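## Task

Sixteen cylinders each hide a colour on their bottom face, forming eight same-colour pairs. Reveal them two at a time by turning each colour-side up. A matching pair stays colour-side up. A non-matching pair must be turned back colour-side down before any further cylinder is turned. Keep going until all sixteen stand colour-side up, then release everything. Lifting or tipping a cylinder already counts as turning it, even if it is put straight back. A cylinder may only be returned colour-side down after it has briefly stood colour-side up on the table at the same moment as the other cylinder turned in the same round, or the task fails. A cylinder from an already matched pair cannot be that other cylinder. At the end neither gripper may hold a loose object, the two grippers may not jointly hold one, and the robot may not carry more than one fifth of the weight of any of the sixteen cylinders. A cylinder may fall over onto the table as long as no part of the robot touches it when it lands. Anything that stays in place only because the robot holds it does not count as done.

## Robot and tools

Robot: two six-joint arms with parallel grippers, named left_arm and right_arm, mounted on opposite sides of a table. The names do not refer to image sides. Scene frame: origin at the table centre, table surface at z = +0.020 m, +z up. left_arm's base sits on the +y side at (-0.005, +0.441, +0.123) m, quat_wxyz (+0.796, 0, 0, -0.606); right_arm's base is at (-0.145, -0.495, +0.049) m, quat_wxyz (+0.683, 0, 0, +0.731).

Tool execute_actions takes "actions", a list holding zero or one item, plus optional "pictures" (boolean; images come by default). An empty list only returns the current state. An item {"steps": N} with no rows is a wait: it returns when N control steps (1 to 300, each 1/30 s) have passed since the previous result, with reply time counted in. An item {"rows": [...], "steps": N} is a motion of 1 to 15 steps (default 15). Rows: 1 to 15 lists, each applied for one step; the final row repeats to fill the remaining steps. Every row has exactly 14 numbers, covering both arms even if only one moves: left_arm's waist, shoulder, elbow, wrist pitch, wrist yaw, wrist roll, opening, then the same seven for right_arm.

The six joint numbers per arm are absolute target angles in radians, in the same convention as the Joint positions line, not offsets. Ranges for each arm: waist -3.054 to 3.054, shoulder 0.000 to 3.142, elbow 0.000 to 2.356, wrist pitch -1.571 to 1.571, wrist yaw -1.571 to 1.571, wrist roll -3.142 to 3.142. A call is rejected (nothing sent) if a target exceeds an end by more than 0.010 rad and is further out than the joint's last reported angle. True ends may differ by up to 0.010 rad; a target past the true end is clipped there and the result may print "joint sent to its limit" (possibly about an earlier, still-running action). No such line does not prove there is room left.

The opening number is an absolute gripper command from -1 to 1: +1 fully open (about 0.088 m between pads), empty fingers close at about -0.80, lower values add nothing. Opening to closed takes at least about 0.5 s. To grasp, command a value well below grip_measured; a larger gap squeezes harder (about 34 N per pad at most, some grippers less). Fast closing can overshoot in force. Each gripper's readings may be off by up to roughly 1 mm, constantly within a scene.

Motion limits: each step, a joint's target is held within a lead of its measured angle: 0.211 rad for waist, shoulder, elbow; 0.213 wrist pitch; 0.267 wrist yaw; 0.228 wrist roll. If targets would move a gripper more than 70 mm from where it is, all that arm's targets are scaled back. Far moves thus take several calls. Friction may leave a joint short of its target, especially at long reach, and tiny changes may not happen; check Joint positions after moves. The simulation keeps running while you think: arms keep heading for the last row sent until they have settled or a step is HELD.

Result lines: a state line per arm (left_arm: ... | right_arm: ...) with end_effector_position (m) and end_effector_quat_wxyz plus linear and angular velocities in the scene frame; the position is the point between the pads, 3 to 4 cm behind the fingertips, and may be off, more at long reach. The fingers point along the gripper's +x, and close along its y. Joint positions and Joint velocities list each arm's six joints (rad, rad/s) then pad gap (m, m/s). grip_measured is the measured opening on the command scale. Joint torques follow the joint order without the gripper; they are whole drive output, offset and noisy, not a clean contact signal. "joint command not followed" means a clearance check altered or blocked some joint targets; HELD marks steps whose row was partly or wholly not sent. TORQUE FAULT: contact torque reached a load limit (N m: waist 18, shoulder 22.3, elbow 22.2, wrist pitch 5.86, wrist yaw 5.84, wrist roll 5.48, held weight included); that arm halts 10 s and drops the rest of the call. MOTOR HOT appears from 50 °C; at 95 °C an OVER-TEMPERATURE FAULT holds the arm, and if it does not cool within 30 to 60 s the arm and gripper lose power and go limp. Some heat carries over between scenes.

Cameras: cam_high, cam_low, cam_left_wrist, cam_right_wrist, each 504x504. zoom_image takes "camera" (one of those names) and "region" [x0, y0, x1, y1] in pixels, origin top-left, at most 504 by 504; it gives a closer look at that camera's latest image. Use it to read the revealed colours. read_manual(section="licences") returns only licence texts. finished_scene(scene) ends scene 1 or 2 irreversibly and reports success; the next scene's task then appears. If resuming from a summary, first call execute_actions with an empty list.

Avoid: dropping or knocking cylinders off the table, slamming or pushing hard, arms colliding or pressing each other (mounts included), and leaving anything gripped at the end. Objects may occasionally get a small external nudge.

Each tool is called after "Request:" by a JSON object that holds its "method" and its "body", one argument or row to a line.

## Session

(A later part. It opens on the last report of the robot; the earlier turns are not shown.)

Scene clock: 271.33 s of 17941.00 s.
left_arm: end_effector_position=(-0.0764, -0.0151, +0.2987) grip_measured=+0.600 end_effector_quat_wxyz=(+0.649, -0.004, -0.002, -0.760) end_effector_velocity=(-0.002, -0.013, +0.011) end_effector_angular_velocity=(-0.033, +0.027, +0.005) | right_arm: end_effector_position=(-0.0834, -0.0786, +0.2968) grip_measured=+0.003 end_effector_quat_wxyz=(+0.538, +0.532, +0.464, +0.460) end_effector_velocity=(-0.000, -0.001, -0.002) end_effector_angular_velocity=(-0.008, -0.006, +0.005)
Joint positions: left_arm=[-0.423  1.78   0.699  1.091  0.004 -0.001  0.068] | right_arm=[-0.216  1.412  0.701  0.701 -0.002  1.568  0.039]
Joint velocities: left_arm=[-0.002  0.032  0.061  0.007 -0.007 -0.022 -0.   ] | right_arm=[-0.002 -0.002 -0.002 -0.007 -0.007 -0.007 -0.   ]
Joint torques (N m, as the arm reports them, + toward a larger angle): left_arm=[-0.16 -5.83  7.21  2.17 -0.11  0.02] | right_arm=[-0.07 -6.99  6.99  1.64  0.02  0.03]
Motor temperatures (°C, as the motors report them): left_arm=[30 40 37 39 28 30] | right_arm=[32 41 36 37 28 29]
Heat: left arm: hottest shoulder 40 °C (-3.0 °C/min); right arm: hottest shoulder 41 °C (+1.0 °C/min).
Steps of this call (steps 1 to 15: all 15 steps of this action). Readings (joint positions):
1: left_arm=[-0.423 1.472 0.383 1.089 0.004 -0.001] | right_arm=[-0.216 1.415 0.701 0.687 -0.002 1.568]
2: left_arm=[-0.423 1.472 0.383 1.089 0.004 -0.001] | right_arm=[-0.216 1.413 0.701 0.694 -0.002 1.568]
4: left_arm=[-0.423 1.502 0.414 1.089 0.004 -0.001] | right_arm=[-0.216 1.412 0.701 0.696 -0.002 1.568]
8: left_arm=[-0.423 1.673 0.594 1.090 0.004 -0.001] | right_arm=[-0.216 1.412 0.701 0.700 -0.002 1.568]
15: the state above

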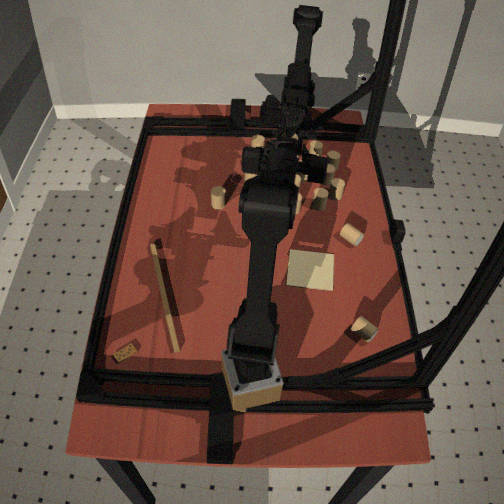

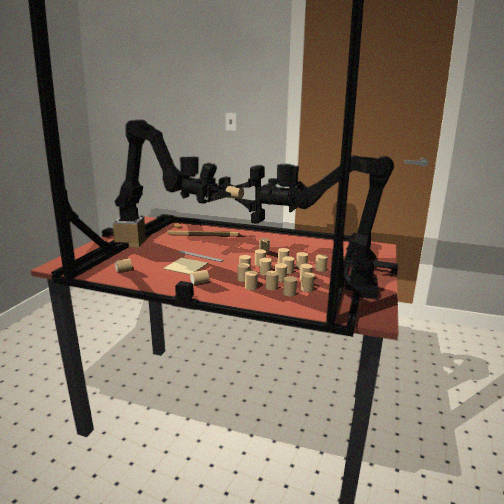

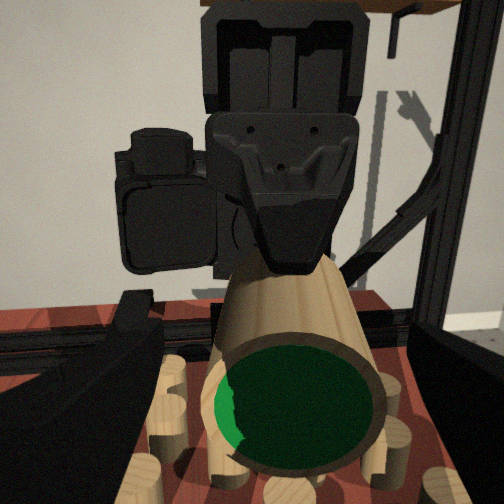

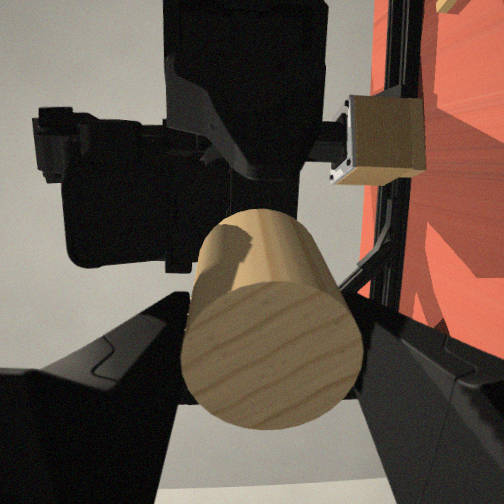

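Request:
{"method": "execute_actions", "body": {
  "actions": [
    {"rows":[[-0.424,1.79,0.712,1.093,0,0,0.4,-0.217,1.404,0.70,0.704,0,1.571,-0.3],[-0.424,1.79,0.712,1.093,0,0,0.3,-0.217,1.404,0.70,0.704,0,1.571,-0.3],[-0.424,1.79,0.712,1.093,0,0,0.2,-0.217,1.404,0.70,0.704,0,1.571,-0.3],[-0.424,1.79,0.712,1.093,0,0,0.1,-0.217,1.404,0.70,0.704,0,1.571,-0.3],[-0.424,1.79,0.712,1.093,0,0,0.03,-0.217,1.404,0.70,0.704,0,1.571,-0.3],[-0.424,1.79,0.712,1.093,0,0,-0.05,-0.217,1.404,0.70,0.704,0,1.571,-0.3],[-0.424,1.79,0.712,1.093,0,0,-0.3,-0.217,1.404,0.70,0.704,0,1.571,-0.3],[-0.424,1.79,0.712,1.093,0,0,-0.3,-0.217,1.404,0.70,0.704,0,1.571,-0.3],[-0.424,1.79,0.712,1.093,0,0,-0.3,-0.217,1.404,0.70,0.704,0,1.571,-0.3],[-0.424,1.79,0.712,1.093,0,0,-0.3,-0.217,1.404,0.70,0.704,0,1.571,-0.3],[-0.424,1.79,0.712,1.093,0,0,-0.3,-0.217,1.404,0.70,0.704,0,1.571,0.4]],"steps":15}
  ],
  "pictures": false
}}

Request:
{"method": "execute_actions", "body": {
  "actions": [
    {"rows":[[-0.424,1.79,0.712,1.093,0,0,-0.3,-0.217,1.404,0.70,0.704,0,1.571,0.4],[-0.424,1.7,0.62,1.09,0,0,-0.3,-0.217,1.404,0.70,0.704,0,1.571,0.4],[-0.424,1.64,0.56,1.09,0,0,-0.3,-0.217,1.404,0.70,0.704,0,1.571,0.4],[-0.424,1.58,0.5,1.09,0,0,-0.3,-0.217,1.404,0.70,0.704,0,1.571,0.4],[-0.424,1.52,0.44,1.09,0,0,-0.3,-0.217,1.404,0.70,0.704,0,1.571,0.4],[-0.424,1.477,0.39,1.09,0,0,-0.3,-0.217,1.404,0.70,0.704,0,1.571,0.4],[-0.424,1.477,0.39,1.09,0,0,-0.3,-0.217,1.404,0.70,0.704,0,1.571,0.4],[-0.424,1.477,0.39,1.09,0,0,-0.3,-0.217,1.404,0.70,0.704,0,1.571,0.4],[-0.424,1.477,0.39,1.09,0,0,-0.3,-0.217,1.404,0.70,0.704,0,1.571,0.4],[0.24,1.1,0.8,-0.91,0,0,-0.3,-0.143,1.3,1.3,-1.37,0,0,0.27]],"steps":15}
  ],
  "pictures": false
}}

Request:
{"method": "execute_actions", "body": {
  "actions": [
    {"steps":24}
  ],
  "pictures": false
}}

Request:
{"method": "execute_actions", "body": {
  "actions": [
    {"rows":[[0.24,1.838,1.178,-0.91,0,0,-0.3,-0.143,2.1,1.9,-1.37,0,0,0.27]],"steps":15}
  ],
  "pictures": false
}}

Request:
{"method": "execute_actions", "body": {
  "actions": [
    {"steps":8}
  ],
  "pictures": false
}}

Request:
{"method": "execute_actions", "body": {
  "actions": [
    {"rows":[[0.24,1.858,1.16,-0.872,0,0,-0.3,-0.143,2.107,1.863,-1.325,0,0,0.27],[0.24,1.877,1.143,-0.834,0,0,-0.3,-0.143,2.114,1.826,-1.28,0,0,0.27],[0.24,1.897,1.125,-0.796,0,0,-0.3,-0.143,2.121,1.789,-1.235,0,0,0.27],[0.24,1.916,1.108,-0.758,0,0,-0.3,-0.143,2.128,1.752,-1.19,0,0,0.27],[0.24,1.936,1.09,-0.72,0,0,-0.3,-0.143,2.136,1.715,-1.145,0,0,0.27],[0.24,1.955,1.073,-0.683,0,0,-0.3,-0.143,2.144,1.678,-1.1,0,0,0.27],[0.24,1.975,1.056,-0.645,0,0,-0.3,-0.143,2.151,1.64,-1.055,0,0,0.27]],"steps":15}
  ]
}}

Scene clock: 288.43 s of 17941.00 s.
left_arm: end_effector_position=(-0.0769, -0.0166, +0.2997) grip_measured=+0.026 end_effector_quat_wxyz=(+0.649, -0.005, -0.004, -0.760) end_effector_velocity=(-0.005, -0.000, -0.004) end_effector_angular_velocity=(+0.011, -0.009, -0.024) | right_arm: end_effector_position=(-0.0832, -0.0789, +0.2972) grip_measured=+0.265 end_effector_quat_wxyz=(+0.538, +0.533, +0.463, +0.460) end_effector_velocity=(-0.002, -0.000, +0.001) end_effector_angular_velocity=(+0.006, -0.008, +0.020)
Joint positions: left_arm=[-0.424  1.785  0.705  1.091  0.003 -0.001  0.04 ] | right_arm=[-0.217  1.411  0.7    0.702 -0.001  1.569  0.052]
Joint velocities: left_arm=[-0.002  0.007  0.002 -0.007  0.022  0.007  0.   ] | right_arm=[-0.002 -0.002 -0.002  0.007 -0.022 -0.007  0.169]
Joint torques (N m, as the arm reports them, + toward a larger angle): left_arm=[-0.04 -6.11  6.88  2.15 -0.08  0.01] | right_arm=[-0.08 -6.93  7.21  1.56  0.02  0.04]
Motor temperatures (°C, as the motors report them): left_arm=[30 41 38 40 28 30] | right_arm=[32 40 36 39 28 29]
Heat: left arm: hottest shoulder 41 °C (-5.1 °C/min); right arm: hottest shoulder 40 °C (+2.0 °C/min).
Steps of this call (steps 1 to 15: the robot went on to your last target; steps 16 to 498: nothing new was sent; steps 499 to 513: all 15 steps of this action). Readings (joint positions):
499: left_arm=[-0.423 1.784 0.705 1.091 0.004 -0.001] | right_arm=[-0.216 1.411 0.700 0.701 -0.002 1.569]
500: left_arm=[-0.423 1.784 0.705 1.091 0.004 -0.001] | right_arm=[-0.216 1.411 0.700 0.701 -0.002 1.569]
502: left_arm=[-0.423 1.784 0.705 1.091 0.004 -0.001] | right_arm=[-0.216 1.411 0.700 0.701 -0.002 1.569]
506: left_arm=[-0.424 1.784 0.705 1.091 0.004 -0.001] | right_arm=[-0.217 1.411 0.700 0.701 -0.001 1.569]
513: the state above

Scene clock: 288.93 s of 17941.00 s.
left_arm: end_effector_position=(+0.0003, +0.0446, +0.3764) grip_measured=+0.026 end_effector_quat_wxyz=(+0.709, -0.035, -0.035, -0.703) end_effector_velocity=(+0.387, +0.019, +0.527) end_effector_angular_velocity=(-0.842, -0.008, +0.981) | right_arm: end_effector_position=(-0.1086, -0.0691, +0.3706) grip_measured=+0.282 end_effector_quat_wxyz=(+0.606, +0.419, +0.394, +0.549) end_effector_velocity=(-0.076, -0.008, +0.574) end_effector_angular_velocity=(+0.056, -2.085, +0.217)
Joint positions: left_arm=[-0.251  1.351  0.572  0.879  0.011 -0.001  0.04 ] | right_arm=[-0.154  1.341  0.961  0.362  0.001  1.227  0.053]
Joint velocities: left_arm=[ 0.974 -0.901  0.93  -0.989 -0.007 -0.007  0.   ] | right_arm=[ 0.173 -0.359  1.819 -1.941 -0.007 -2.073 -0.007]
Joint torques (N m, as the arm reports them, + toward a larger angle): left_arm=[ 0.11 -5.43  7.85  1.95 -0.13 -0.01] | right_arm=[-0.32 -7.84  9.16  1.38 -0.04 -0.13]
Motor temperatures (°C, as the motors report them): left_arm=[30 41 38 40 28 30] | right_arm=[32 40 36 39 28 29]
Heat: left arm: hottest shoulder 41 °C (-5.0 °C/min); right arm: hottest shoulder 40 °C (+2.0 °C/min).
Steps of this call (steps 1 to 15: all 15 steps of this action). Readings (joint positions):
1: left_arm=[-0.424 1.785 0.705 1.091 0.003 -0.001] | right_arm=[-0.217 1.411 0.700 0.702 -0.001 1.569]
2: left_arm=[-0.424 1.774 0.694 1.091 0.003 -0.001] | right_arm=[-0.217 1.411 0.700 0.702 -0.001 1.569]
4: left_arm=[-0.424 1.704 0.615 1.087 0.003 -0.001] | right_arm=[-0.217 1.411 0.700 0.702 -0.001 1.569]
8: left_arm=[-0.424 1.522 0.436 1.091 0.003 -0.001] | right_arm=[-0.217 1.411 0.700 0.702 -0.001 1.569]
15: the state above

Scene clock: 289.73 s of 17941.00 s.
left_arm: end_effector_position=(+0.1391, +0.1821, +0.2819) grip_measured=+0.025 end_effector_quat_wxyz=(+0.786, +0.210, +0.356, -0.460) end_effector_velocity=(-0.156, +0.289, -0.286) end_effector_angular_velocity=(+1.750, +0.959, +0.022) | right_arm: end_effector_position=(-0.1242, -0.2229, +0.2648) grip_measured=+0.270 end_effector_quat_wxyz=(+0.608, -0.381, +0.415, +0.559) end_effector_velocity=(-0.032, -0.405, -0.161) end_effector_angular_velocity=(-2.000, +0.143, +0.048)
Joint positions: left_arm=[ 0.238  1.102  0.798 -0.548 -0.005 -0.001  0.04 ] | right_arm=[-0.145  1.298  1.303 -1.202  0.001  0.008  0.052]
Joint velocities: left_arm=[ 0.002 -0.002  0.002 -2.    -0.022 -0.007 -0.   ] | right_arm=[-0.002  0.002 -0.002 -2.    -0.007 -0.051  0.   ]
Joint torques (N m, as the arm reports them, + toward a larger angle): left_arm=[ 0.28 -3.51  7.82  1.52  0.19  0.02] | right_arm=[ 0.16 -4.46  6.46  0.55 -0.08 -0.06]
Motor temperatures (°C, as the motors report them): left_arm=[30 41 38 40 28 30] | right_arm=[32 40 36 39 28 29]
Heat: left arm: hottest shoulder 41 °C (-5.1 °C/min); right arm: hottest shoulder 40 °C (+2.0 °C/min).
Steps of this call (steps 1 to 24: the robot went on to your last target). Readings (joint positions):
1: left_arm=[-0.219 1.322 0.602 0.846 0.011 -0.001] | right_arm=[-0.149 1.331 1.024 0.297 0.001 1.157]
2: left_arm=[-0.187 1.292 0.631 0.813 0.011 -0.001] | right_arm=[-0.147 1.324 1.087 0.233 0.001 1.087]
4: left_arm=[-0.115 1.232 0.686 0.735 0.010 -0.001] | right_arm=[-0.145 1.314 1.206 0.110 0.001 0.948]
8: left_arm=[0.101 1.130 0.774 0.514 0.007 -0.001] | right_arm=[-0.145 1.284 1.299 -0.141 0.001 0.663]
24: the state above

Scene clock: 290.23 s of 17941.00 s.
left_arm: end_effector_position=(+0.1481, +0.1657, +0.1553) grip_measured=+0.025 end_effector_quat_wxyz=(+0.604, +0.364, +0.615, -0.353) end_effector_velocity=(-0.007, +0.013, -0.031) end_effector_angular_velocity=(+0.117, +0.056, +0.005) | right_arm: end_effector_position=(-0.1142, -0.0929, +0.1788) grip_measured=+0.270 end_effector_quat_wxyz=(+0.524, -0.476, +0.515, +0.483) end_effector_velocity=(-0.004, +0.006, -0.356) end_effector_angular_velocity=(-0.954, +0.110, +0.006)
Joint positions: left_arm=[ 0.238  1.845  1.164 -0.912 -0.005 -0.001  0.04 ] | right_arm=[-0.145  2.077  1.89  -1.367  0.001  0.003  0.052]
Joint velocities: left_arm=[-0.002  0.1   -0.007 -0.022 -0.007 -0.007 -0.   ] | right_arm=[-0.002  0.877 -0.076 -0.007 -0.037 -0.007 -0.   ]
Joint torques (N m, as the arm reports them, + toward a larger angle): left_arm=[ 0.21 -8.37  7.58  0.68  0.19  0.  ] | right_arm=[  0.18 -14.6    7.79  -0.08  -0.09  -0.07]
Motor temperatures (°C, as the motors report them): left_arm=[30 41 38 40 28 30] | right_arm=[32 40 36 39 28 29]
Heat: left arm: hottest shoulder 41 °C (-5.0 °C/min); right arm: hottest shoulder 40 °C (+2.0 °C/min).
Steps of this call (steps 1 to 15: all 15 steps of this action). Readings (joint positions):
1: left_arm=[0.238 1.135 0.831 -0.641 -0.005 -0.001] | right_arm=[-0.145 1.330 1.334 -1.288 0.001 0.006]
2: left_arm=[0.238 1.193 0.887 -0.710 -0.005 -0.001] | right_arm=[-0.145 1.379 1.392 -1.324 0.001 0.005]
4: left_arm=[0.238 1.330 1.017 -0.807 -0.005 -0.001] | right_arm=[-0.145 1.502 1.527 -1.327 0.001 0.004]
8: left_arm=[0.238 1.565 1.161 -0.879 -0.005 -0.001] | right_arm=[-0.145 1.746 1.779 -1.359 0.001 0.003]
15: the state above

Scene clock: 290.50 s of 17941.00 s.
left_arm: end_effector_position=(+0.1497, +0.1628, +0.1576) grip_measured=+0.024 end_effector_quat_wxyz=(+0.608, +0.362, +0.612, -0.355) end_effector_velocity=(-0.004, +0.004, +0.000) end_effector_angular_velocity=(+0.023, +0.004, -0.000) | right_arm: end_effector_position=(-0.1141, -0.0919, +0.1674) grip_measured=+0.270 end_effector_quat_wxyz=(+0.517, -0.483, +0.523, +0.476) end_effector_velocity=(+0.000, +0.002, +0.003) end_effector_angular_velocity=(+0.018, +0.006, -0.010)
Joint positions: left_arm=[ 0.238  1.843  1.172 -0.91  -0.005 -0.001  0.04 ] | right_arm=[-0.145  2.109  1.894 -1.369  0.001  0.003  0.052]
Joint velocities: left_arm=[-0.007 -0.002 -0.002 -0.022 -0.007 -0.007 -0.   ] | right_arm=[-0.002 -0.007  0.002  0.007 -0.007  0.007 -0.   ]
Joint torques (N m, as the arm reports them, + toward a larger angle): left_arm=[ 0.21 -7.2   6.62  0.42  0.19  0.  ] | right_arm=[  0.19 -11.65   6.84   0.04  -0.08  -0.09]
Motor temperatures (°C, as the motors report them): left_arm=[30 41 38 40 28 30] | right_arm=[32 40 36 39 28 29]
Heat: left arm: hottest shoulder 41 °C (-5.1 °C/min); right arm: hottest shoulder 40 °C (+2.0 °C/min).
Steps of this call (steps 1 to 8: the robot went on to your last target). Readings (joint positions):
1: left_arm=[0.238 1.846 1.164 -0.912 -0.005 -0.001] | right_arm=[-0.145 2.099 1.887 -1.367 0.001 0.003]
2: left_arm=[0.238 1.845 1.167 -0.911 -0.005 -0.001] | right_arm=[-0.145 2.112 1.885 -1.369 0.001 0.003]
4: left_arm=[0.238 1.843 1.172 -0.910 -0.005 -0.001] | right_arm=[-0.145 2.115 1.885 -1.369 0.001 0.003]
8: the state above

Scene clock: 291.00 s of 17941.00 s.
left_arm: end_effector_position=(+0.1508, +0.1610, +0.0919) grip_measured=+0.024 end_effector_quat_wxyz=(+0.611, +0.360, +0.608, -0.357) end_effector_velocity=(+0.004, -0.007, -0.002) end_effector_angular_velocity=(-0.024, -0.022, +0.005) | right_arm: end_effector_position=(-0.1138, -0.0882, +0.0879) grip_measured=+0.270 end_effector_quat_wxyz=(+0.520, -0.480, +0.519, +0.479) end_effector_velocity=(+0.006, +0.018, +0.002) end_effector_angular_velocity=(+0.085, -0.014, -0.000)
Joint positions: left_arm=[ 0.238  1.977  1.054 -0.647 -0.005 -0.001  0.04 ] | right_arm=[-0.145  2.152  1.642 -1.06   0.001  0.003  0.052]
Joint velocities: left_arm=[-0.002  0.007  0.002  0.037 -0.007 -0.007 -0.   ] | right_arm=[-0.007 -0.002  0.002  0.081  0.007 -0.007 -0.   ]
Joint torques (N m, as the arm reports them, + toward a larger angle): left_arm=[ 0.23 -7.15  5.29  0.39  0.19 -0.01] | right_arm=[  0.06 -10.69   5.84   0.16  -0.08  -0.07]
Motor temperatures (°C, as the motors report them): left_arm=[30 41 38 40 28 30] | right_arm=[32 40 36 39 28 29]
Heat: left arm: hottest shoulder 41 °C (-5.0 °C/min); right arm: hottest shoulder 40 °C (+2.0 °C/min).
Steps of this call (steps 1 to 15: all 15 steps of this action). Readings (joint positions):
1: left_arm=[0.238 1.843 1.171 -0.905 -0.005 -0.001] | right_arm=[-0.145 2.109 1.891 -1.362 0.001 0.003]
2: left_arm=[0.238 1.846 1.166 -0.884 -0.005 -0.001] | right_arm=[-0.145 2.109 1.879 -1.337 0.001 0.003]
4: left_arm=[0.238 1.863 1.150 -0.823 -0.005 -0.001] | right_arm=[-0.145 2.109 1.835 -1.268 0.001 0.003]
8: left_arm=[0.238 1.938 1.089 -0.696 -0.005 -0.001] | right_arm=[-0.145 2.122 1.703 -1.117 0.001 0.003]
15: the state above

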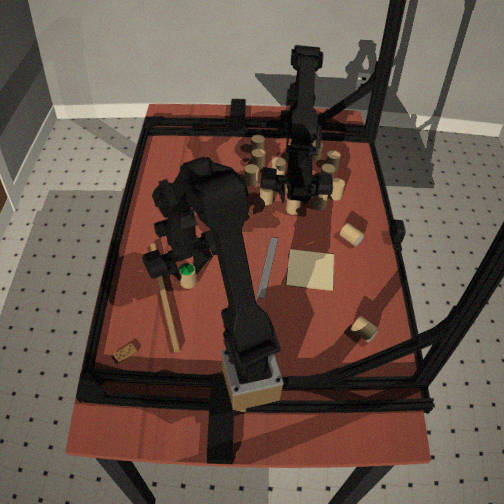

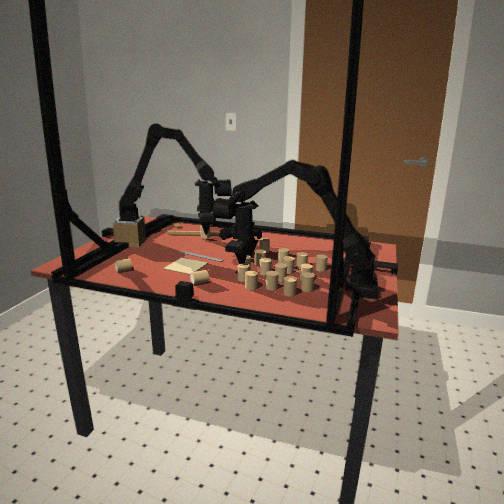

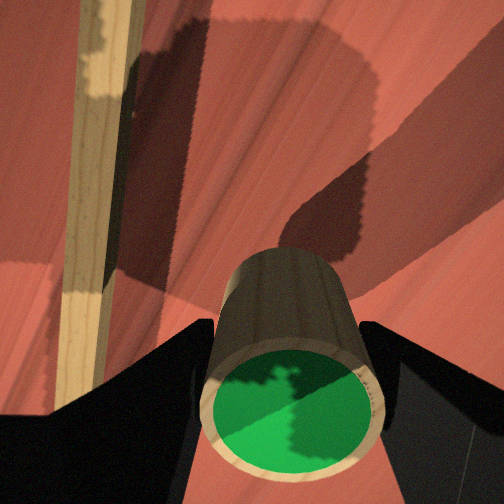

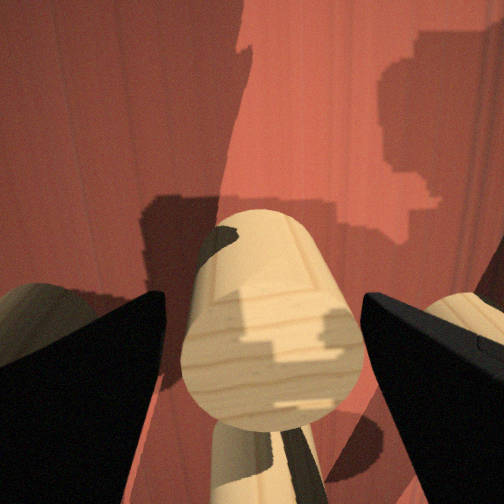

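Request:
{"method": "execute_actions", "body": {
  "actions": []
}}

Scene clock: 301.30 s of 17941.00 s.
left_arm: end_effector_position=(+0.1510, +0.1608, +0.0919) grip_measured=+0.019 end_effector_quat_wxyz=(+0.611, +0.359, +0.608, -0.357) end_effector_velocity=(-0.002, +0.001, +0.000) end_effector_angular_velocity=(+0.010, -0.003, +0.000) | right_arm: end_effector_position=(-0.1138, -0.0874, +0.0877) grip_measured=+0.270 end_effector_quat_wxyz=(+0.521, -0.479, +0.518, +0.480) end_effector_velocity=(-0.001, -0.006, -0.002) end_effector_angular_velocity=(-0.026, +0.009, -0.010)
Joint positions: left_arm=[ 0.238  1.977  1.054 -0.646 -0.005 -0.001  0.04 ] | right_arm=[-0.145  2.152  1.642 -1.056  0.001  0.003  0.052]
Joint velocities: left_arm=[-0.007 -0.002 -0.002 -0.007 -0.007 -0.007  0.   ] | right_arm=[-0.002  0.002 -0.002 -0.022 -0.007  0.007  0.   ]
Joint torques (N m, as the arm reports them, + toward a larger angle): left_arm=[ 0.17 -7.11  5.26  0.54  0.18 -0.02] | right_arm=[  0.15 -10.8    5.88   0.18  -0.07  -0.05]
Motor temperatures (°C, as the motors report them): left_arm=[30 42 37 38 28 30] | right_arm=[32 41 36 38 28 29]
Heat: left arm: hottest shoulder 42 °C (-3.0 °C/min); right arm: hottest shoulder 41 °C (+2.0 °C/min).
Steps of this call (steps 1 to 15: the robot went on to your last target; steps 16 to 309: nothing new was sent). Readings (joint positions):
1: left_arm=[0.238 1.977 1.054 -0.646 -0.005 -0.001] | right_arm=[-0.145 2.152 1.642 -1.058 0.001 0.003]
2: left_arm=[0.238 1.978 1.054 -0.646 -0.005 -0.001] | right_arm=[-0.145 2.152 1.642 -1.057 0.001 0.003]
4: left_arm=[0.238 1.977 1.054 -0.646 -0.005 -0.001] | right_arm=[-0.145 2.152 1.642 -1.057 0.001 0.003]
8: left_arm=[0.238 1.977 1.054 -0.646 -0.005 -0.001] | right_arm=[-0.145 2.152 1.642 -1.056 0.001 0.003]
309: the state above
All arms were judged still, so your last target was given up. Only a new action makes them travel on or press farther. Fingers that are still opening or closing keep moving.

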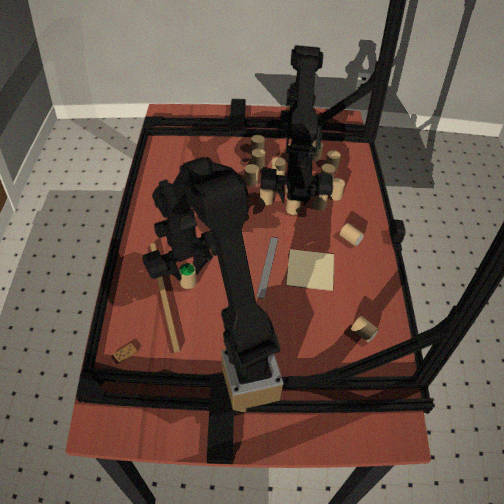

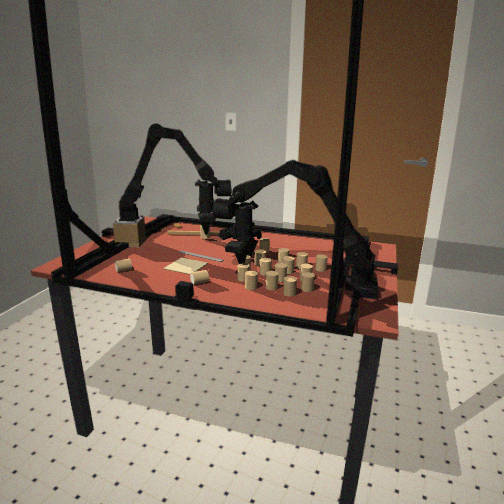

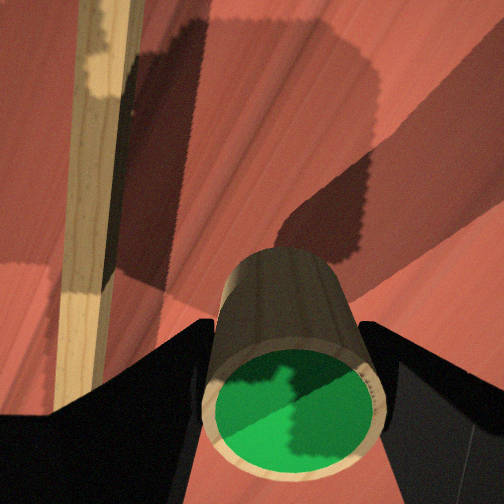

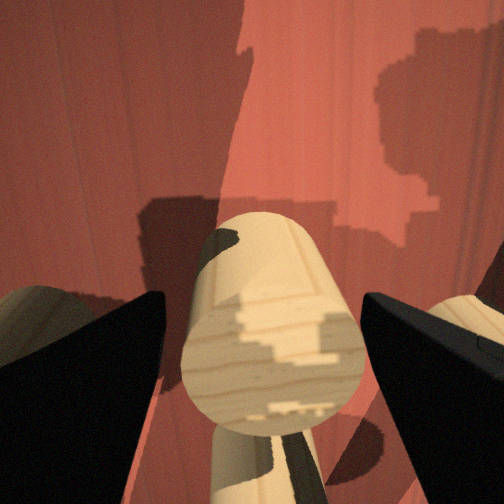

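Request:
{"method": "execute_actions", "body": {
  "actions": [
    {"rows":[[0.24,1.985,1.05,-0.635,0,0,-0.3,-0.143,2.151,1.64,-1.055,0,0,0.2],[0.24,1.99,1.047,-0.63,0,0,-0.3,-0.143,2.151,1.64,-1.055,0,0,0.15],[0.24,1.995,1.045,-0.63,0,0,-0.3,-0.143,2.151,1.64,-1.055,0,0,0.1],[0.24,1.995,1.045,-0.63,0,0,-0.3,-0.143,2.151,1.64,-1.055,0,0,0.06],[0.24,1.995,1.045,-0.63,0,0,-0.3,-0.143,2.151,1.64,-1.055,0,0,0.03],[0.24,1.995,1.045,-0.63,0,0,-0.3,-0.143,2.151,1.64,-1.055,0,0,-0.05],[0.24,1.995,1.045,-0.63,0,0,-0.3,-0.143,2.151,1.64,-1.055,0,0,-0.15],[0.24,1.995,1.045,-0.63,0,0,-0.3,-0.143,2.151,1.64,-1.055,0,0,-0.3]],"steps":15}
  ],
  "pictures": false
}}

Scene clock: 305.90 s of 17941.00 s.
left_arm: end_effector_position=(+0.1507, +0.1613, +0.0874) grip_measured=+0.019 end_effector_quat_wxyz=(+0.610, +0.360, +0.609, -0.357) end_effector_velocity=(+0.002, +0.000, +0.000) end_effector_angular_velocity=(-0.003, -0.010, +0.010) | right_arm: end_effector_position=(-0.1139, -0.0874, +0.0877) grip_measured=+0.004 end_effector_quat_wxyz=(+0.521, -0.479, +0.518, +0.481) end_effector_velocity=(+0.002, -0.005, +0.000) end_effector_angular_velocity=(-0.024, -0.020, +0.010)
Joint positions: left_arm=[ 0.238  1.989  1.049 -0.631 -0.005 -0.001  0.04 ] | right_arm=[-0.145  2.152  1.642 -1.056  0.001  0.002  0.039]
Joint velocities: left_arm=[ 0.002 -0.002 -0.002  0.007 -0.007 -0.007 -0.   ] | right_arm=[ 0.002 -0.002 -0.002 -0.022  0.022 -0.007  0.   ]
Joint torques (N m, as the arm reports them, + toward a larger angle): left_arm=[ 0.18 -6.28  4.47  0.58  0.19 -0.02] | right_arm=[  0.17 -10.84   5.9    0.18  -0.07  -0.07]
Motor temperatures (°C, as the motors report them): left_arm=[30 43 37 37 28 30] | right_arm=[32 42 36 38 28 29]
Heat: left arm: hottest shoulder 43 °C (-1.0 °C/min); right arm: hottest shoulder 42 °C (+3.0 °C/min).
Steps of this call (steps 1 to 123: nothing new was sent; steps 124 to 138: all 15 steps of this action). Readings (joint positions):
124: left_arm=[0.238 1.977 1.054 -0.645 -0.005 -0.001] | right_arm=[-0.145 2.152 1.642 -1.056 0.001 0.002]
125: left_arm=[0.238 1.978 1.054 -0.641 -0.005 -0.001] | right_arm=[-0.145 2.152 1.642 -1.056 0.001 0.002]
127: left_arm=[0.238 1.982 1.053 -0.634 -0.005 -0.001] | right_arm=[-0.145 2.152 1.642 -1.056 0.001 0.002]
131: left_arm=[0.238 1.988 1.050 -0.633 -0.005 -0.001] | right_arm=[-0.145 2.152 1.642 -1.056 0.001 0.002]
138: the state above

Release left, lift right.

Request:
{"method": "execute_actions", "body": {
  "actions": [
    {"rows":[[0.24,1.99,1.048,-0.63,0,0,0.3,-0.143,2.14,1.7,-1.13,0,0,-0.3],[0.24,1.99,1.048,-0.63,0,0,0.3,-0.143,2.135,1.74,-1.17,0,0,-0.3],[0.24,1.99,1.048,-0.63,0,0,0.3,-0.143,2.125,1.8,-1.24,0,0,-0.3],[0.24,1.99,1.048,-0.63,0,0,0.3,-0.143,2.11,1.85,-1.31,0,0,-0.3],[0.24,1.99,1.048,-0.63,0,0,0.3,-0.143,2.1,1.9,-1.37,0,0,-0.3],[0.24,1.99,1.048,-0.63,0,0,0.3,-0.143,2.1,1.9,-1.37,0,0,-0.3],[0.24,1.99,1.048,-0.63,0,0,0.3,-0.143,2.1,1.9,-1.37,0,0,-0.3],[0.24,1.99,1.048,-0.63,0,0,0.3,-0.143,2.1,1.9,-1.37,0,0,-0.3],[0.24,1.95,1.08,-0.70,0,0,0.3,-0.143,2.1,1.9,-1.37,0,0,-0.3],[0.24,1.91,1.11,-0.77,0,0,0.3,-0.143,2.1,1.9,-1.37,0,0,-0.3],[0.24,1.87,1.145,-0.84,0,0,0.3,-0.143,2.1,1.9,-1.37,0,0,-0.3],[0.24,1.838,1.178,-0.91,0,0,0.3,-0.143,2.1,1.9,-1.37,0,0,-0.3]],"steps":15}
  ],
  "pictures": false
}}

Request:
{"method": "execute_actions", "body": {
  "actions": [
    {"rows":[[-0.424,1.0,0.5,0.5,0,0,0.6,-0.217,1.3,1.3,0,0,1.571,-0.3]],"steps":15}
  ],
  "pictures": false
}}

Request:
{"method": "execute_actions", "body": {
  "actions": [
    {"steps":15}
  ],
  "pictures": false
}}

Request:
{"method": "execute_actions", "body": {
  "actions": [
    {"rows":[[-0.424,1.477,0.39,1.09,0,0,0.6,-0.217,1.404,0.70,0.704,0,1.571,-0.3]],"steps":15}
  ],
  "pictures": false
}}

Request:
{"method": "execute_actions", "body": {
  "actions": [
    {"steps":15}
  ]
}}

Scene clock: 314.77 s of 17941.00 s.
left_arm: end_effector_position=(+0.1513, +0.1601, +0.1488) grip_measured=+0.299 end_effector_quat_wxyz=(+0.611, +0.360, +0.609, -0.357) end_effector_velocity=(+0.062, -0.111, +0.283) end_effector_angular_velocity=(-0.609, -0.347, +0.005) | right_arm: end_effector_position=(-0.1143, -0.0908, +0.1725) grip_measured=+0.003 end_effector_quat_wxyz=(+0.520, -0.479, +0.518, +0.481) end_effector_velocity=(-0.000, -0.002, -0.003) end_effector_angular_velocity=(-0.016, +0.009, -0.010)
Joint positions: left_arm=[ 0.238  1.861  1.157 -0.867 -0.005 -0.001  0.054] | right_arm=[-0.145  2.098  1.897 -1.367  0.001  0.002  0.039]
Joint velocities: left_arm=[-0.002 -0.574  0.486 -0.359 -0.007 -0.007  0.001] | right_arm=[-0.002  0.007 -0.002 -0.007 -0.007  0.007 -0.   ]
Joint torques (N m, as the arm reports them, + toward a larger angle): left_arm=[ 0.18 -5.12  4.17 -0.1   0.17 -0.01] | right_arm=[  0.14 -10.32   6.51   0.04  -0.05  -0.06]
Motor temperatures (°C, as the motors report them): left_arm=[30 43 37 36 28 30] | right_arm=[32 43 36 37 28 29]
Heat: left arm: hottest shoulder 43 °C (+1.0 °C/min); right arm: hottest shoulder 43 °C (+4.0 °C/min).
Steps of this call (steps 1 to 15: the robot went on to your last target; steps 16 to 251: nothing new was sent; steps 252 to 266: all 15 steps of this action). Readings (joint positions):
252: left_arm=[0.238 1.990 1.048 -0.631 -0.005 -0.001] | right_arm=[-0.145 2.152 1.651 -1.073 0.001 0.002]
253: left_arm=[0.238 1.990 1.048 -0.631 -0.005 -0.001] | right_arm=[-0.145 2.152 1.668 -1.106 0.001 0.002]
255: left_arm=[0.238 1.990 1.048 -0.631 -0.005 -0.001] | right_arm=[-0.145 2.152 1.732 -1.197 0.001 0.002]
259: left_arm=[0.238 1.990 1.048 -0.631 -0.005 -0.001] | right_arm=[-0.145 2.121 1.867 -1.330 0.001 0.002]
266: the state above

Scene clock: 315.27 s of 17941.00 s.
left_arm: end_effector_position=(-0.0541, +0.1167, +0.2975) grip_measured=+0.599 end_effector_quat_wxyz=(+0.638, +0.151, +0.132, -0.743) end_effector_velocity=(-0.031, -0.138, +0.594) end_effector_angular_velocity=(-2.641, +0.389, -0.018) | right_arm: end_effector_position=(-0.0841, -0.0956, +0.3594) grip_measured=+0.003 end_effector_quat_wxyz=(+0.722, +0.214, +0.460, +0.470) end_effector_velocity=(+0.007, +0.030, +0.738) end_effector_angular_velocity=(+3.209, +1.403, -0.990)
Joint positions: left_arm=[-0.417  1.032  0.51   0.118  0.004 -0.001  0.068] | right_arm=[-0.22   1.356  1.316 -0.442  0.001  0.992  0.039]
Joint velocities: left_arm=[-0.042 -0.559 -0.007  2.117 -0.022 -0.007 -0.   ] | right_arm=[-0.002 -0.872 -0.002  2.088  0.007  2.117 -0.002]
Joint torques (N m, as the arm reports them, + toward a larger angle): left_arm=[-0.28 -2.1   6.64  1.49 -0.11  0.01] | right_arm=[ 0.2  -5.52  6.1   1.34 -0.05  0.06]
Motor temperatures (°C, as the motors report them): left_arm=[30 43 37 36 28 30] | right_arm=[32 43 36 37 28 29]
Heat: left arm: hottest shoulder 43 °C (+1.0 °C/min); right arm: hottest shoulder 43 °C (+4.0 °C/min).
Steps of this call (steps 1 to 15: all 15 steps of this action). Readings (joint positions):
1: left_arm=[0.222 1.812 1.126 -0.801 -0.015 -0.000] | right_arm=[-0.148 2.068 1.856 -1.309 -0.003 0.054]
2: left_arm=[0.173 1.753 1.067 -0.729 -0.018 -0.000] | right_arm=[-0.159 2.021 1.786 -1.234 -0.005 0.128]
4: left_arm=[0.040 1.625 0.943 -0.609 -0.007 0.000] | right_arm=[-0.193 1.912 1.653 -1.113 -0.002 0.268]
8: left_arm=[-0.238 1.372 0.696 -0.340 -0.003 0.000] | right_arm=[-0.224 1.666 1.410 -0.850 0.001 0.551]
15: the state above

Scene clock: 315.77 s of 17941.00 s.
left_arm: end_effector_position=(-0.0575, +0.1046, +0.3864) grip_measured=+0.600 end_effector_quat_wxyz=(+0.650, -0.001, -0.000, -0.760) end_effector_velocity=(+0.003, +0.000, -0.002) end_effector_angular_velocity=(+0.008, +0.006, +0.020) | right_arm: end_effector_position=(-0.0831, -0.0881, +0.4693) grip_measured=+0.003 end_effector_quat_wxyz=(+0.538, +0.535, +0.458, +0.463) end_effector_velocity=(+0.002, -0.001, +0.002) end_effector_angular_velocity=(+0.025, +0.048, +0.000)
Joint positions: left_arm=[-0.421  1.001  0.507  0.496  0.004 -0.001  0.068] | right_arm=[-0.219  1.299  1.307 -0.006  0.001  1.564  0.039]
Joint velocities: left_arm=[-0.002 -0.002 -0.002 -0.007 -0.022 -0.007 -0.   ] | right_arm=[-0.007 -0.002 -0.007  0.022 -0.007  0.051  0.   ]
Joint torques (N m, as the arm reports them, + toward a larger angle): left_arm=[-0.25 -2.95  6.75  2.18 -0.09  0.  ] | right_arm=[ 0.22 -5.55  6.75  1.69 -0.06  0.05]
Motor temperatures (°C, as the motors report them): left_arm=[30 43 37 36 28 30] | right_arm=[32 43 36 37 28 29]
Heat: left arm: hottest shoulder 43 °C (+1.0 °C/min); right arm: hottest shoulder 43 °C (+3.0 °C/min).
Steps of this call (steps 1 to 15: the robot went on to your last target). Readings (joint positions):
1: left_arm=[-0.418 1.018 0.510 0.185 0.004 -0.001] | right_arm=[-0.220 1.332 1.316 -0.371 0.001 1.063]
2: left_arm=[-0.419 1.011 0.510 0.249 0.004 -0.001] | right_arm=[-0.220 1.315 1.315 -0.302 0.001 1.134]
4: left_arm=[-0.420 1.008 0.509 0.373 0.004 -0.001] | right_arm=[-0.220 1.300 1.315 -0.170 0.001 1.274]
8: left_arm=[-0.421 1.001 0.509 0.475 0.004 -0.001] | right_arm=[-0.220 1.299 1.314 -0.036 0.001 1.501]
15: the state above

Scene clock: 316.27 s of 17941.00 s.
left_arm: end_effector_position=(-0.0636, +0.0656, +0.3017) grip_measured=+0.600 end_effector_quat_wxyz=(+0.650, -0.001, +0.000, -0.760) end_effector_velocity=(-0.002, -0.002, -0.005) end_effector_angular_velocity=(-0.008, -0.006, -0.010) | right_arm: end_effector_position=(-0.0817, -0.0786, +0.2909) grip_measured=+0.003 end_effector_quat_wxyz=(+0.545, +0.528, +0.469, +0.452) end_effector_velocity=(+0.000, +0.001, +0.081) end_effector_angular_velocity=(+0.383, -0.066, +0.005)
Joint positions: left_arm=[-0.422  1.468  0.388  1.082  0.004 -0.001  0.068] | right_arm=[-0.219  1.415  0.701  0.68   0.001  1.569  0.039]
Joint velocities: left_arm=[-0.002  0.042 -0.002  0.051  0.007  0.007 -0.   ] | right_arm=[-0.002 -0.002 -0.017  0.403 -0.007 -0.007 -0.   ]
Joint torques (N m, as the arm reports them, + toward a larger angle): left_arm=[-0.2  -3.83  6.36  2.25 -0.09  0.  ] | right_arm=[ 0.13 -7.37  7.56  1.75 -0.06  0.02]
Motor temperatures (°C, as the motors report them): left_arm=[30 43 37 37 28 30] | right_arm=[32 43 36 37 28 29]
Heat: left arm: hottest shoulder 43 °C (+1.0 °C/min); right arm: hottest shoulder 43 °C (+3.0 °C/min).
Steps of this call (steps 1 to 15: all 15 steps of this action). Readings (joint positions):
1: left_arm=[-0.421 1.030 0.491 0.556 0.004 -0.001] | right_arm=[-0.219 1.306 1.282 0.046 0.001 1.565]
2: left_arm=[-0.422 1.078 0.473 0.642 0.004 -0.001] | right_arm=[-0.219 1.310 1.249 0.104 0.001 1.565]
4: left_arm=[-0.422 1.204 0.437 0.760 0.004 -0.001] | right_arm=[-0.219 1.330 1.169 0.203 0.001 1.565]
8: left_arm=[-0.422 1.434 0.391 0.986 0.004 -0.001] | right_arm=[-0.219 1.390 0.938 0.443 0.001 1.567]
15: the state above

Scene clock: 316.77 s of 17941.00 s.
left_arm: end_effector_position=(-0.0636, +0.0654, +0.3022) grip_measured=+0.600 end_effector_quat_wxyz=(+0.650, -0.002, -0.001, -0.760) end_effector_velocity=(+0.000, -0.000, +0.000) end_effector_angular_velocity=(+0.006, +0.021, +0.005) | right_arm: end_effector_position=(-0.0817, -0.0789, +0.2964) grip_measured=+0.003 end_effector_quat_wxyz=(+0.540, +0.534, +0.463, +0.458) end_effector_velocity=(-0.000, -0.001, -0.004) end_effector_angular_velocity=(-0.013, -0.005, +0.005)
Joint positions: left_arm=[-0.422  1.471  0.388  1.088  0.004 -0.001  0.068] | right_arm=[-0.219  1.412  0.7    0.701  0.001  1.569  0.039]
Joint velocities: left_arm=[-0.002 -0.002  0.002 -0.007 -0.007 -0.022  0.   ] | right_arm=[-0.002 -0.002 -0.007 -0.007 -0.007 -0.007 -0.   ]
Joint torques (N m, as the arm reports them, + toward a larger angle): left_arm=[-0.22 -3.72  6.41  2.18 -0.11  0.01] | right_arm=[ 0.21 -6.93  7.14  1.64 -0.05  0.03]
Motor temperatures (°C, as the motors report them): left_arm=[30 43 37 37 28 30] | right_arm=[32 43 36 38 28 29]
Heat: left arm: hottest shoulder 43 °C (+1.0 °C/min); right arm: hottest shoulder 43 °C (+3.0 °C/min).
Steps of this call (steps 1 to 15: the robot went on to your last target). Readings (joint positions):
1: left_arm=[-0.422 1.470 0.388 1.084 0.004 -0.001] | right_arm=[-0.219 1.414 0.700 0.692 0.001 1.569]
2: left_arm=[-0.422 1.470 0.388 1.085 0.004 -0.001] | right_arm=[-0.219 1.413 0.700 0.697 0.001 1.569]
4: left_arm=[-0.422 1.470 0.388 1.087 0.004 -0.001] | right_arm=[-0.219 1.412 0.700 0.698 0.001 1.569]
8: left_arm=[-0.422 1.471 0.388 1.087 0.004 -0.001] | right_arm=[-0.219 1.412 0.700 0.701 0.001 1.569]
15: the state above

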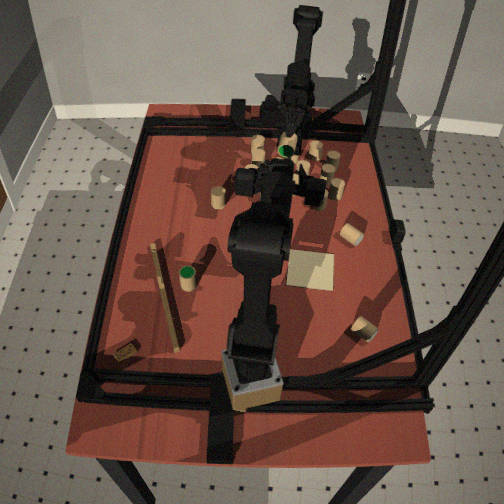

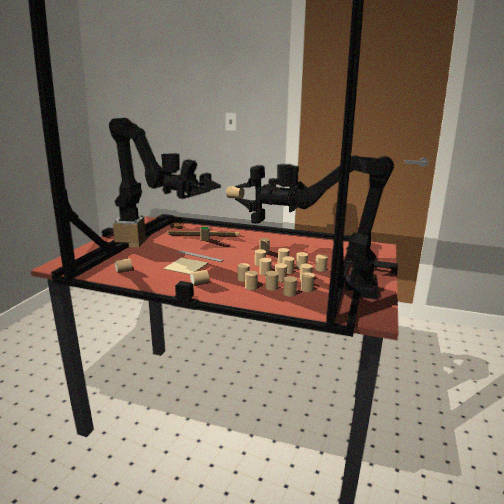

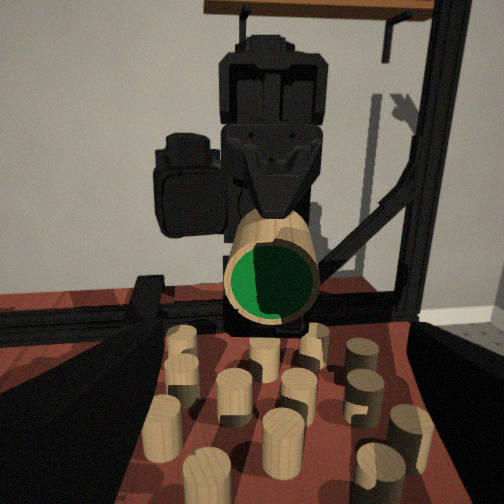

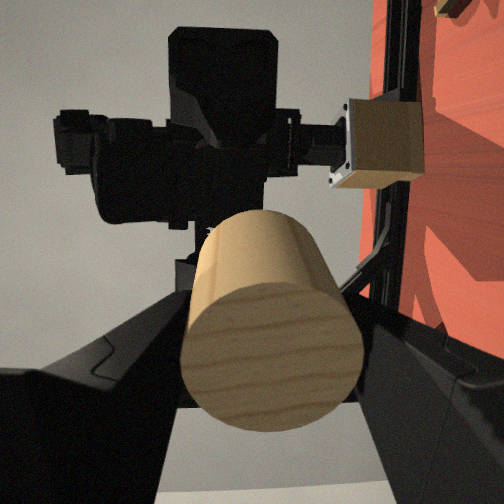

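Request:
{"method": "execute_actions", "body": {
  "actions": [
    {"rows":[[-0.424,1.53,0.44,1.09,0,0,0.6,-0.217,1.404,0.70,0.704,0,1.571,-0.3],[-0.424,1.58,0.495,1.09,0,0,0.6,-0.217,1.404,0.70,0.704,0,1.571,-0.3],[-0.424,1.635,0.55,1.09,0,0,0.6,-0.217,1.404,0.70,0.704,0,1.571,-0.3],[-0.424,1.69,0.60,1.09,0,0,0.6,-0.217,1.404,0.70,0.704,0,1.571,-0.3],[-0.424,1.74,0.655,1.09,0,0,0.6,-0.217,1.404,0.70,0.704,0,1.571,-0.3],[-0.424,1.79,0.712,1.093,0,0,0.6,-0.217,1.404,0.70,0.704,0,1.571,-0.3]],"steps":15}
  ],
  "pictures": false
}}

Request:
{"method": "execute_actions", "body": {
  "actions": [
    {"rows":[[-0.424,1.79,0.712,1.093,0,0,0.6,-0.217,1.404,0.70,0.704,0,1.571,-0.3],[-0.424,1.79,0.712,1.093,0,0,0.45,-0.217,1.404,0.70,0.704,0,1.571,-0.3],[-0.424,1.79,0.712,1.093,0,0,0.35,-0.217,1.404,0.70,0.704,0,1.571,-0.3],[-0.424,1.79,0.712,1.093,0,0,0.25,-0.217,1.404,0.70,0.704,0,1.571,-0.3],[-0.424,1.79,0.712,1.093,0,0,0.2,-0.217,1.404,0.70,0.704,0,1.571,-0.3],[-0.424,1.79,0.712,1.093,0,0,0.15,-0.217,1.404,0.70,0.704,0,1.571,-0.3],[-0.424,1.79,0.712,1.093,0,0,0.1,-0.217,1.404,0.70,0.704,0,1.571,-0.3],[-0.424,1.79,0.712,1.093,0,0,0.06,-0.217,1.404,0.70,0.704,0,1.571,-0.3],[-0.424,1.79,0.712,1.093,0,0,0.03,-0.217,1.404,0.70,0.704,0,1.571,-0.3],[-0.424,1.79,0.712,1.093,0,0,-0.05,-0.217,1.404,0.70,0.704,0,1.571,-0.3],[-0.424,1.79,0.712,1.093,0,0,-0.15,-0.217,1.404,0.70,0.704,0,1.571,-0.3],[-0.424,1.79,0.712,1.093,0,0,-0.3,-0.217,1.404,0.70,0.704,0,1.571,-0.3]],"steps":15}
  ]
}}

Scene clock: 324.33 s of 17941.00 s.
left_arm: end_effector_position=(-0.0760, -0.0159, +0.2998) grip_measured=+0.600 end_effector_quat_wxyz=(+0.650, -0.005, -0.003, -0.760) end_effector_velocity=(-0.001, -0.006, +0.012) end_effector_angular_velocity=(-0.023, +0.026, +0.005) | right_arm: end_effector_position=(-0.0817, -0.0790, +0.2964) grip_measured=+0.003 end_effector_quat_wxyz=(+0.540, +0.534, +0.463, +0.458) end_effector_velocity=(-0.004, +0.001, +0.004) end_effector_angular_velocity=(+0.013, +0.006, +0.034)
Joint positions: left_arm=[-0.422  1.781  0.702  1.091  0.004 -0.001  0.068] | right_arm=[-0.219  1.411  0.7    0.701  0.001  1.569  0.039]
Joint velocities: left_arm=[-0.002 -0.002  0.032 -0.007 -0.007 -0.022 -0.   ] | right_arm=[-0.002 -0.002  0.002  0.007 -0.037  0.007 -0.   ]
Joint torques (N m, as the arm reports them, + toward a larger angle): left_arm=[-0.24 -5.74  7.01  2.17 -0.1   0.  ] | right_arm=[ 0.24 -6.99  7.23  1.62 -0.08  0.03]
Motor temperatures (°C, as the motors report them): left_arm=[30 42 37 38 28 30] | right_arm=[32 42 36 39 28 29]
Heat: left arm: hottest shoulder 42 °C (+1.0 °C/min); right arm: hottest shoulder 42 °C (+2.0 °C/min).
Steps of this call (steps 1 to 15: the robot went on to your last target; steps 16 to 212: nothing new was sent; steps 213 to 227: all 15 steps of this action). Readings (joint positions):
213: left_arm=[-0.422 1.480 0.394 1.089 0.004 -0.001] | right_arm=[-0.219 1.411 0.700 0.701 0.001 1.569]
214: left_arm=[-0.422 1.500 0.414 1.090 0.004 -0.001] | right_arm=[-0.219 1.411 0.700 0.701 0.001 1.569]
216: left_arm=[-0.422 1.579 0.492 1.090 0.004 -0.001] | right_arm=[-0.219 1.411 0.700 0.701 0.001 1.569]
220: left_arm=[-0.422 1.745 0.665 1.090 0.004 -0.001] | right_arm=[-0.219 1.411 0.700 0.701 0.001 1.569]
227: the state above

Scene clock: 324.83 s of 17941.00 s.
left_arm: end_effector_position=(-0.0758, -0.0163, +0.3002) grip_measured=+0.027 end_effector_quat_wxyz=(+0.651, -0.005, -0.004, -0.759) end_effector_velocity=(-0.000, -0.000, +0.004) end_effector_angular_velocity=(-0.011, +0.009, +0.005) | right_arm: end_effector_position=(-0.0824, -0.0789, +0.2964) grip_measured=+0.003 end_effector_quat_wxyz=(+0.539, +0.533, +0.463, +0.459) end_effector_velocity=(-0.000, +0.000, -0.000) end_effector_angular_velocity=(+0.004, +0.007, +0.005)
Joint positions: left_arm=[-0.422  1.782  0.704  1.091  0.001 -0.001  0.04 ] | right_arm=[-0.218  1.411  0.7    0.701 -0.     1.569  0.039]
Joint velocities: left_arm=[-0.002 -0.002  0.002  0.007 -0.007 -0.007 -0.   ] | right_arm=[-0.002  0.002 -0.002  0.007 -0.007  0.007 -0.   ]
Joint torques (N m, as the arm reports them, + toward a larger angle): left_arm=[-0.18 -5.64  7.08  2.16 -0.01  0.  ] | right_arm=[ 0.15 -6.91  7.16  1.63 -0.03  0.01]
Motor temperatures (°C, as the motors report them): left_arm=[30 42 37 38 28 30] | right_arm=[32 42 36 39 28 29]
Heat: left arm: hottest shoulder 42 °C (+1.0 °C/min); right arm: hottest shoulder 42 °C (+1.0 °C/min).
Steps of this call (steps 1 to 15: all 15 steps of this action). Readings (joint positions):
1: left_arm=[-0.422 1.781 0.703 1.091 0.004 -0.001] | right_arm=[-0.219 1.411 0.700 0.701 0.001 1.569]
2: left_arm=[-0.422 1.781 0.704 1.091 0.004 -0.001] | right_arm=[-0.219 1.411 0.700 0.701 0.001 1.569]
4: left_arm=[-0.422 1.782 0.704 1.091 0.004 -0.001] | right_arm=[-0.219 1.411 0.700 0.701 0.001 1.569]
8: left_arm=[-0.422 1.782 0.704 1.091 0.004 -0.001] | right_arm=[-0.219 1.411 0.700 0.701 0.001 1.569]
15: the state above

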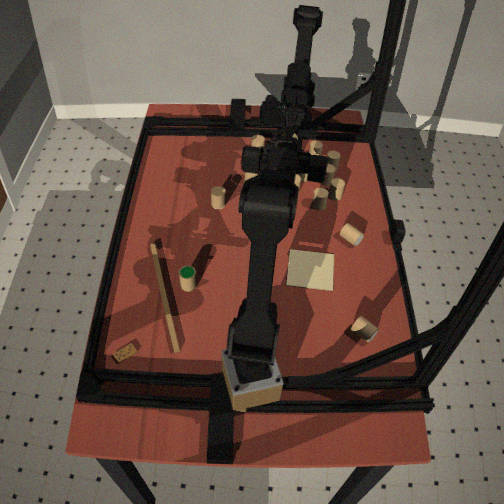

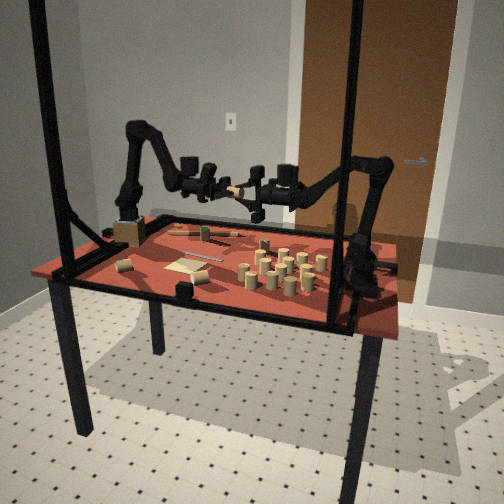

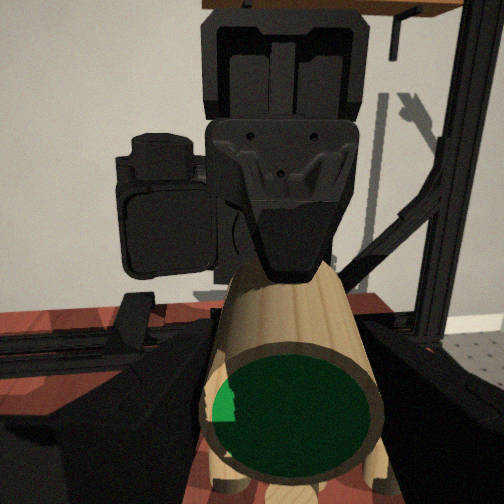

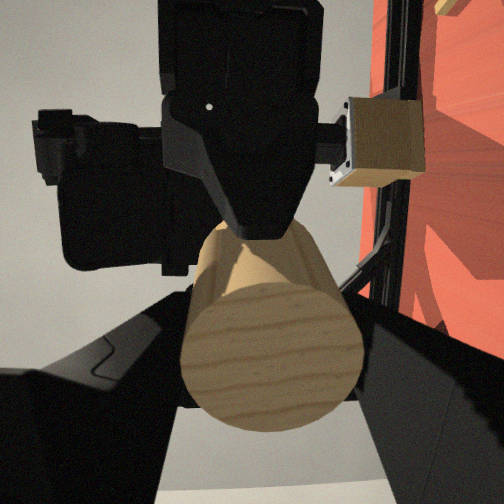

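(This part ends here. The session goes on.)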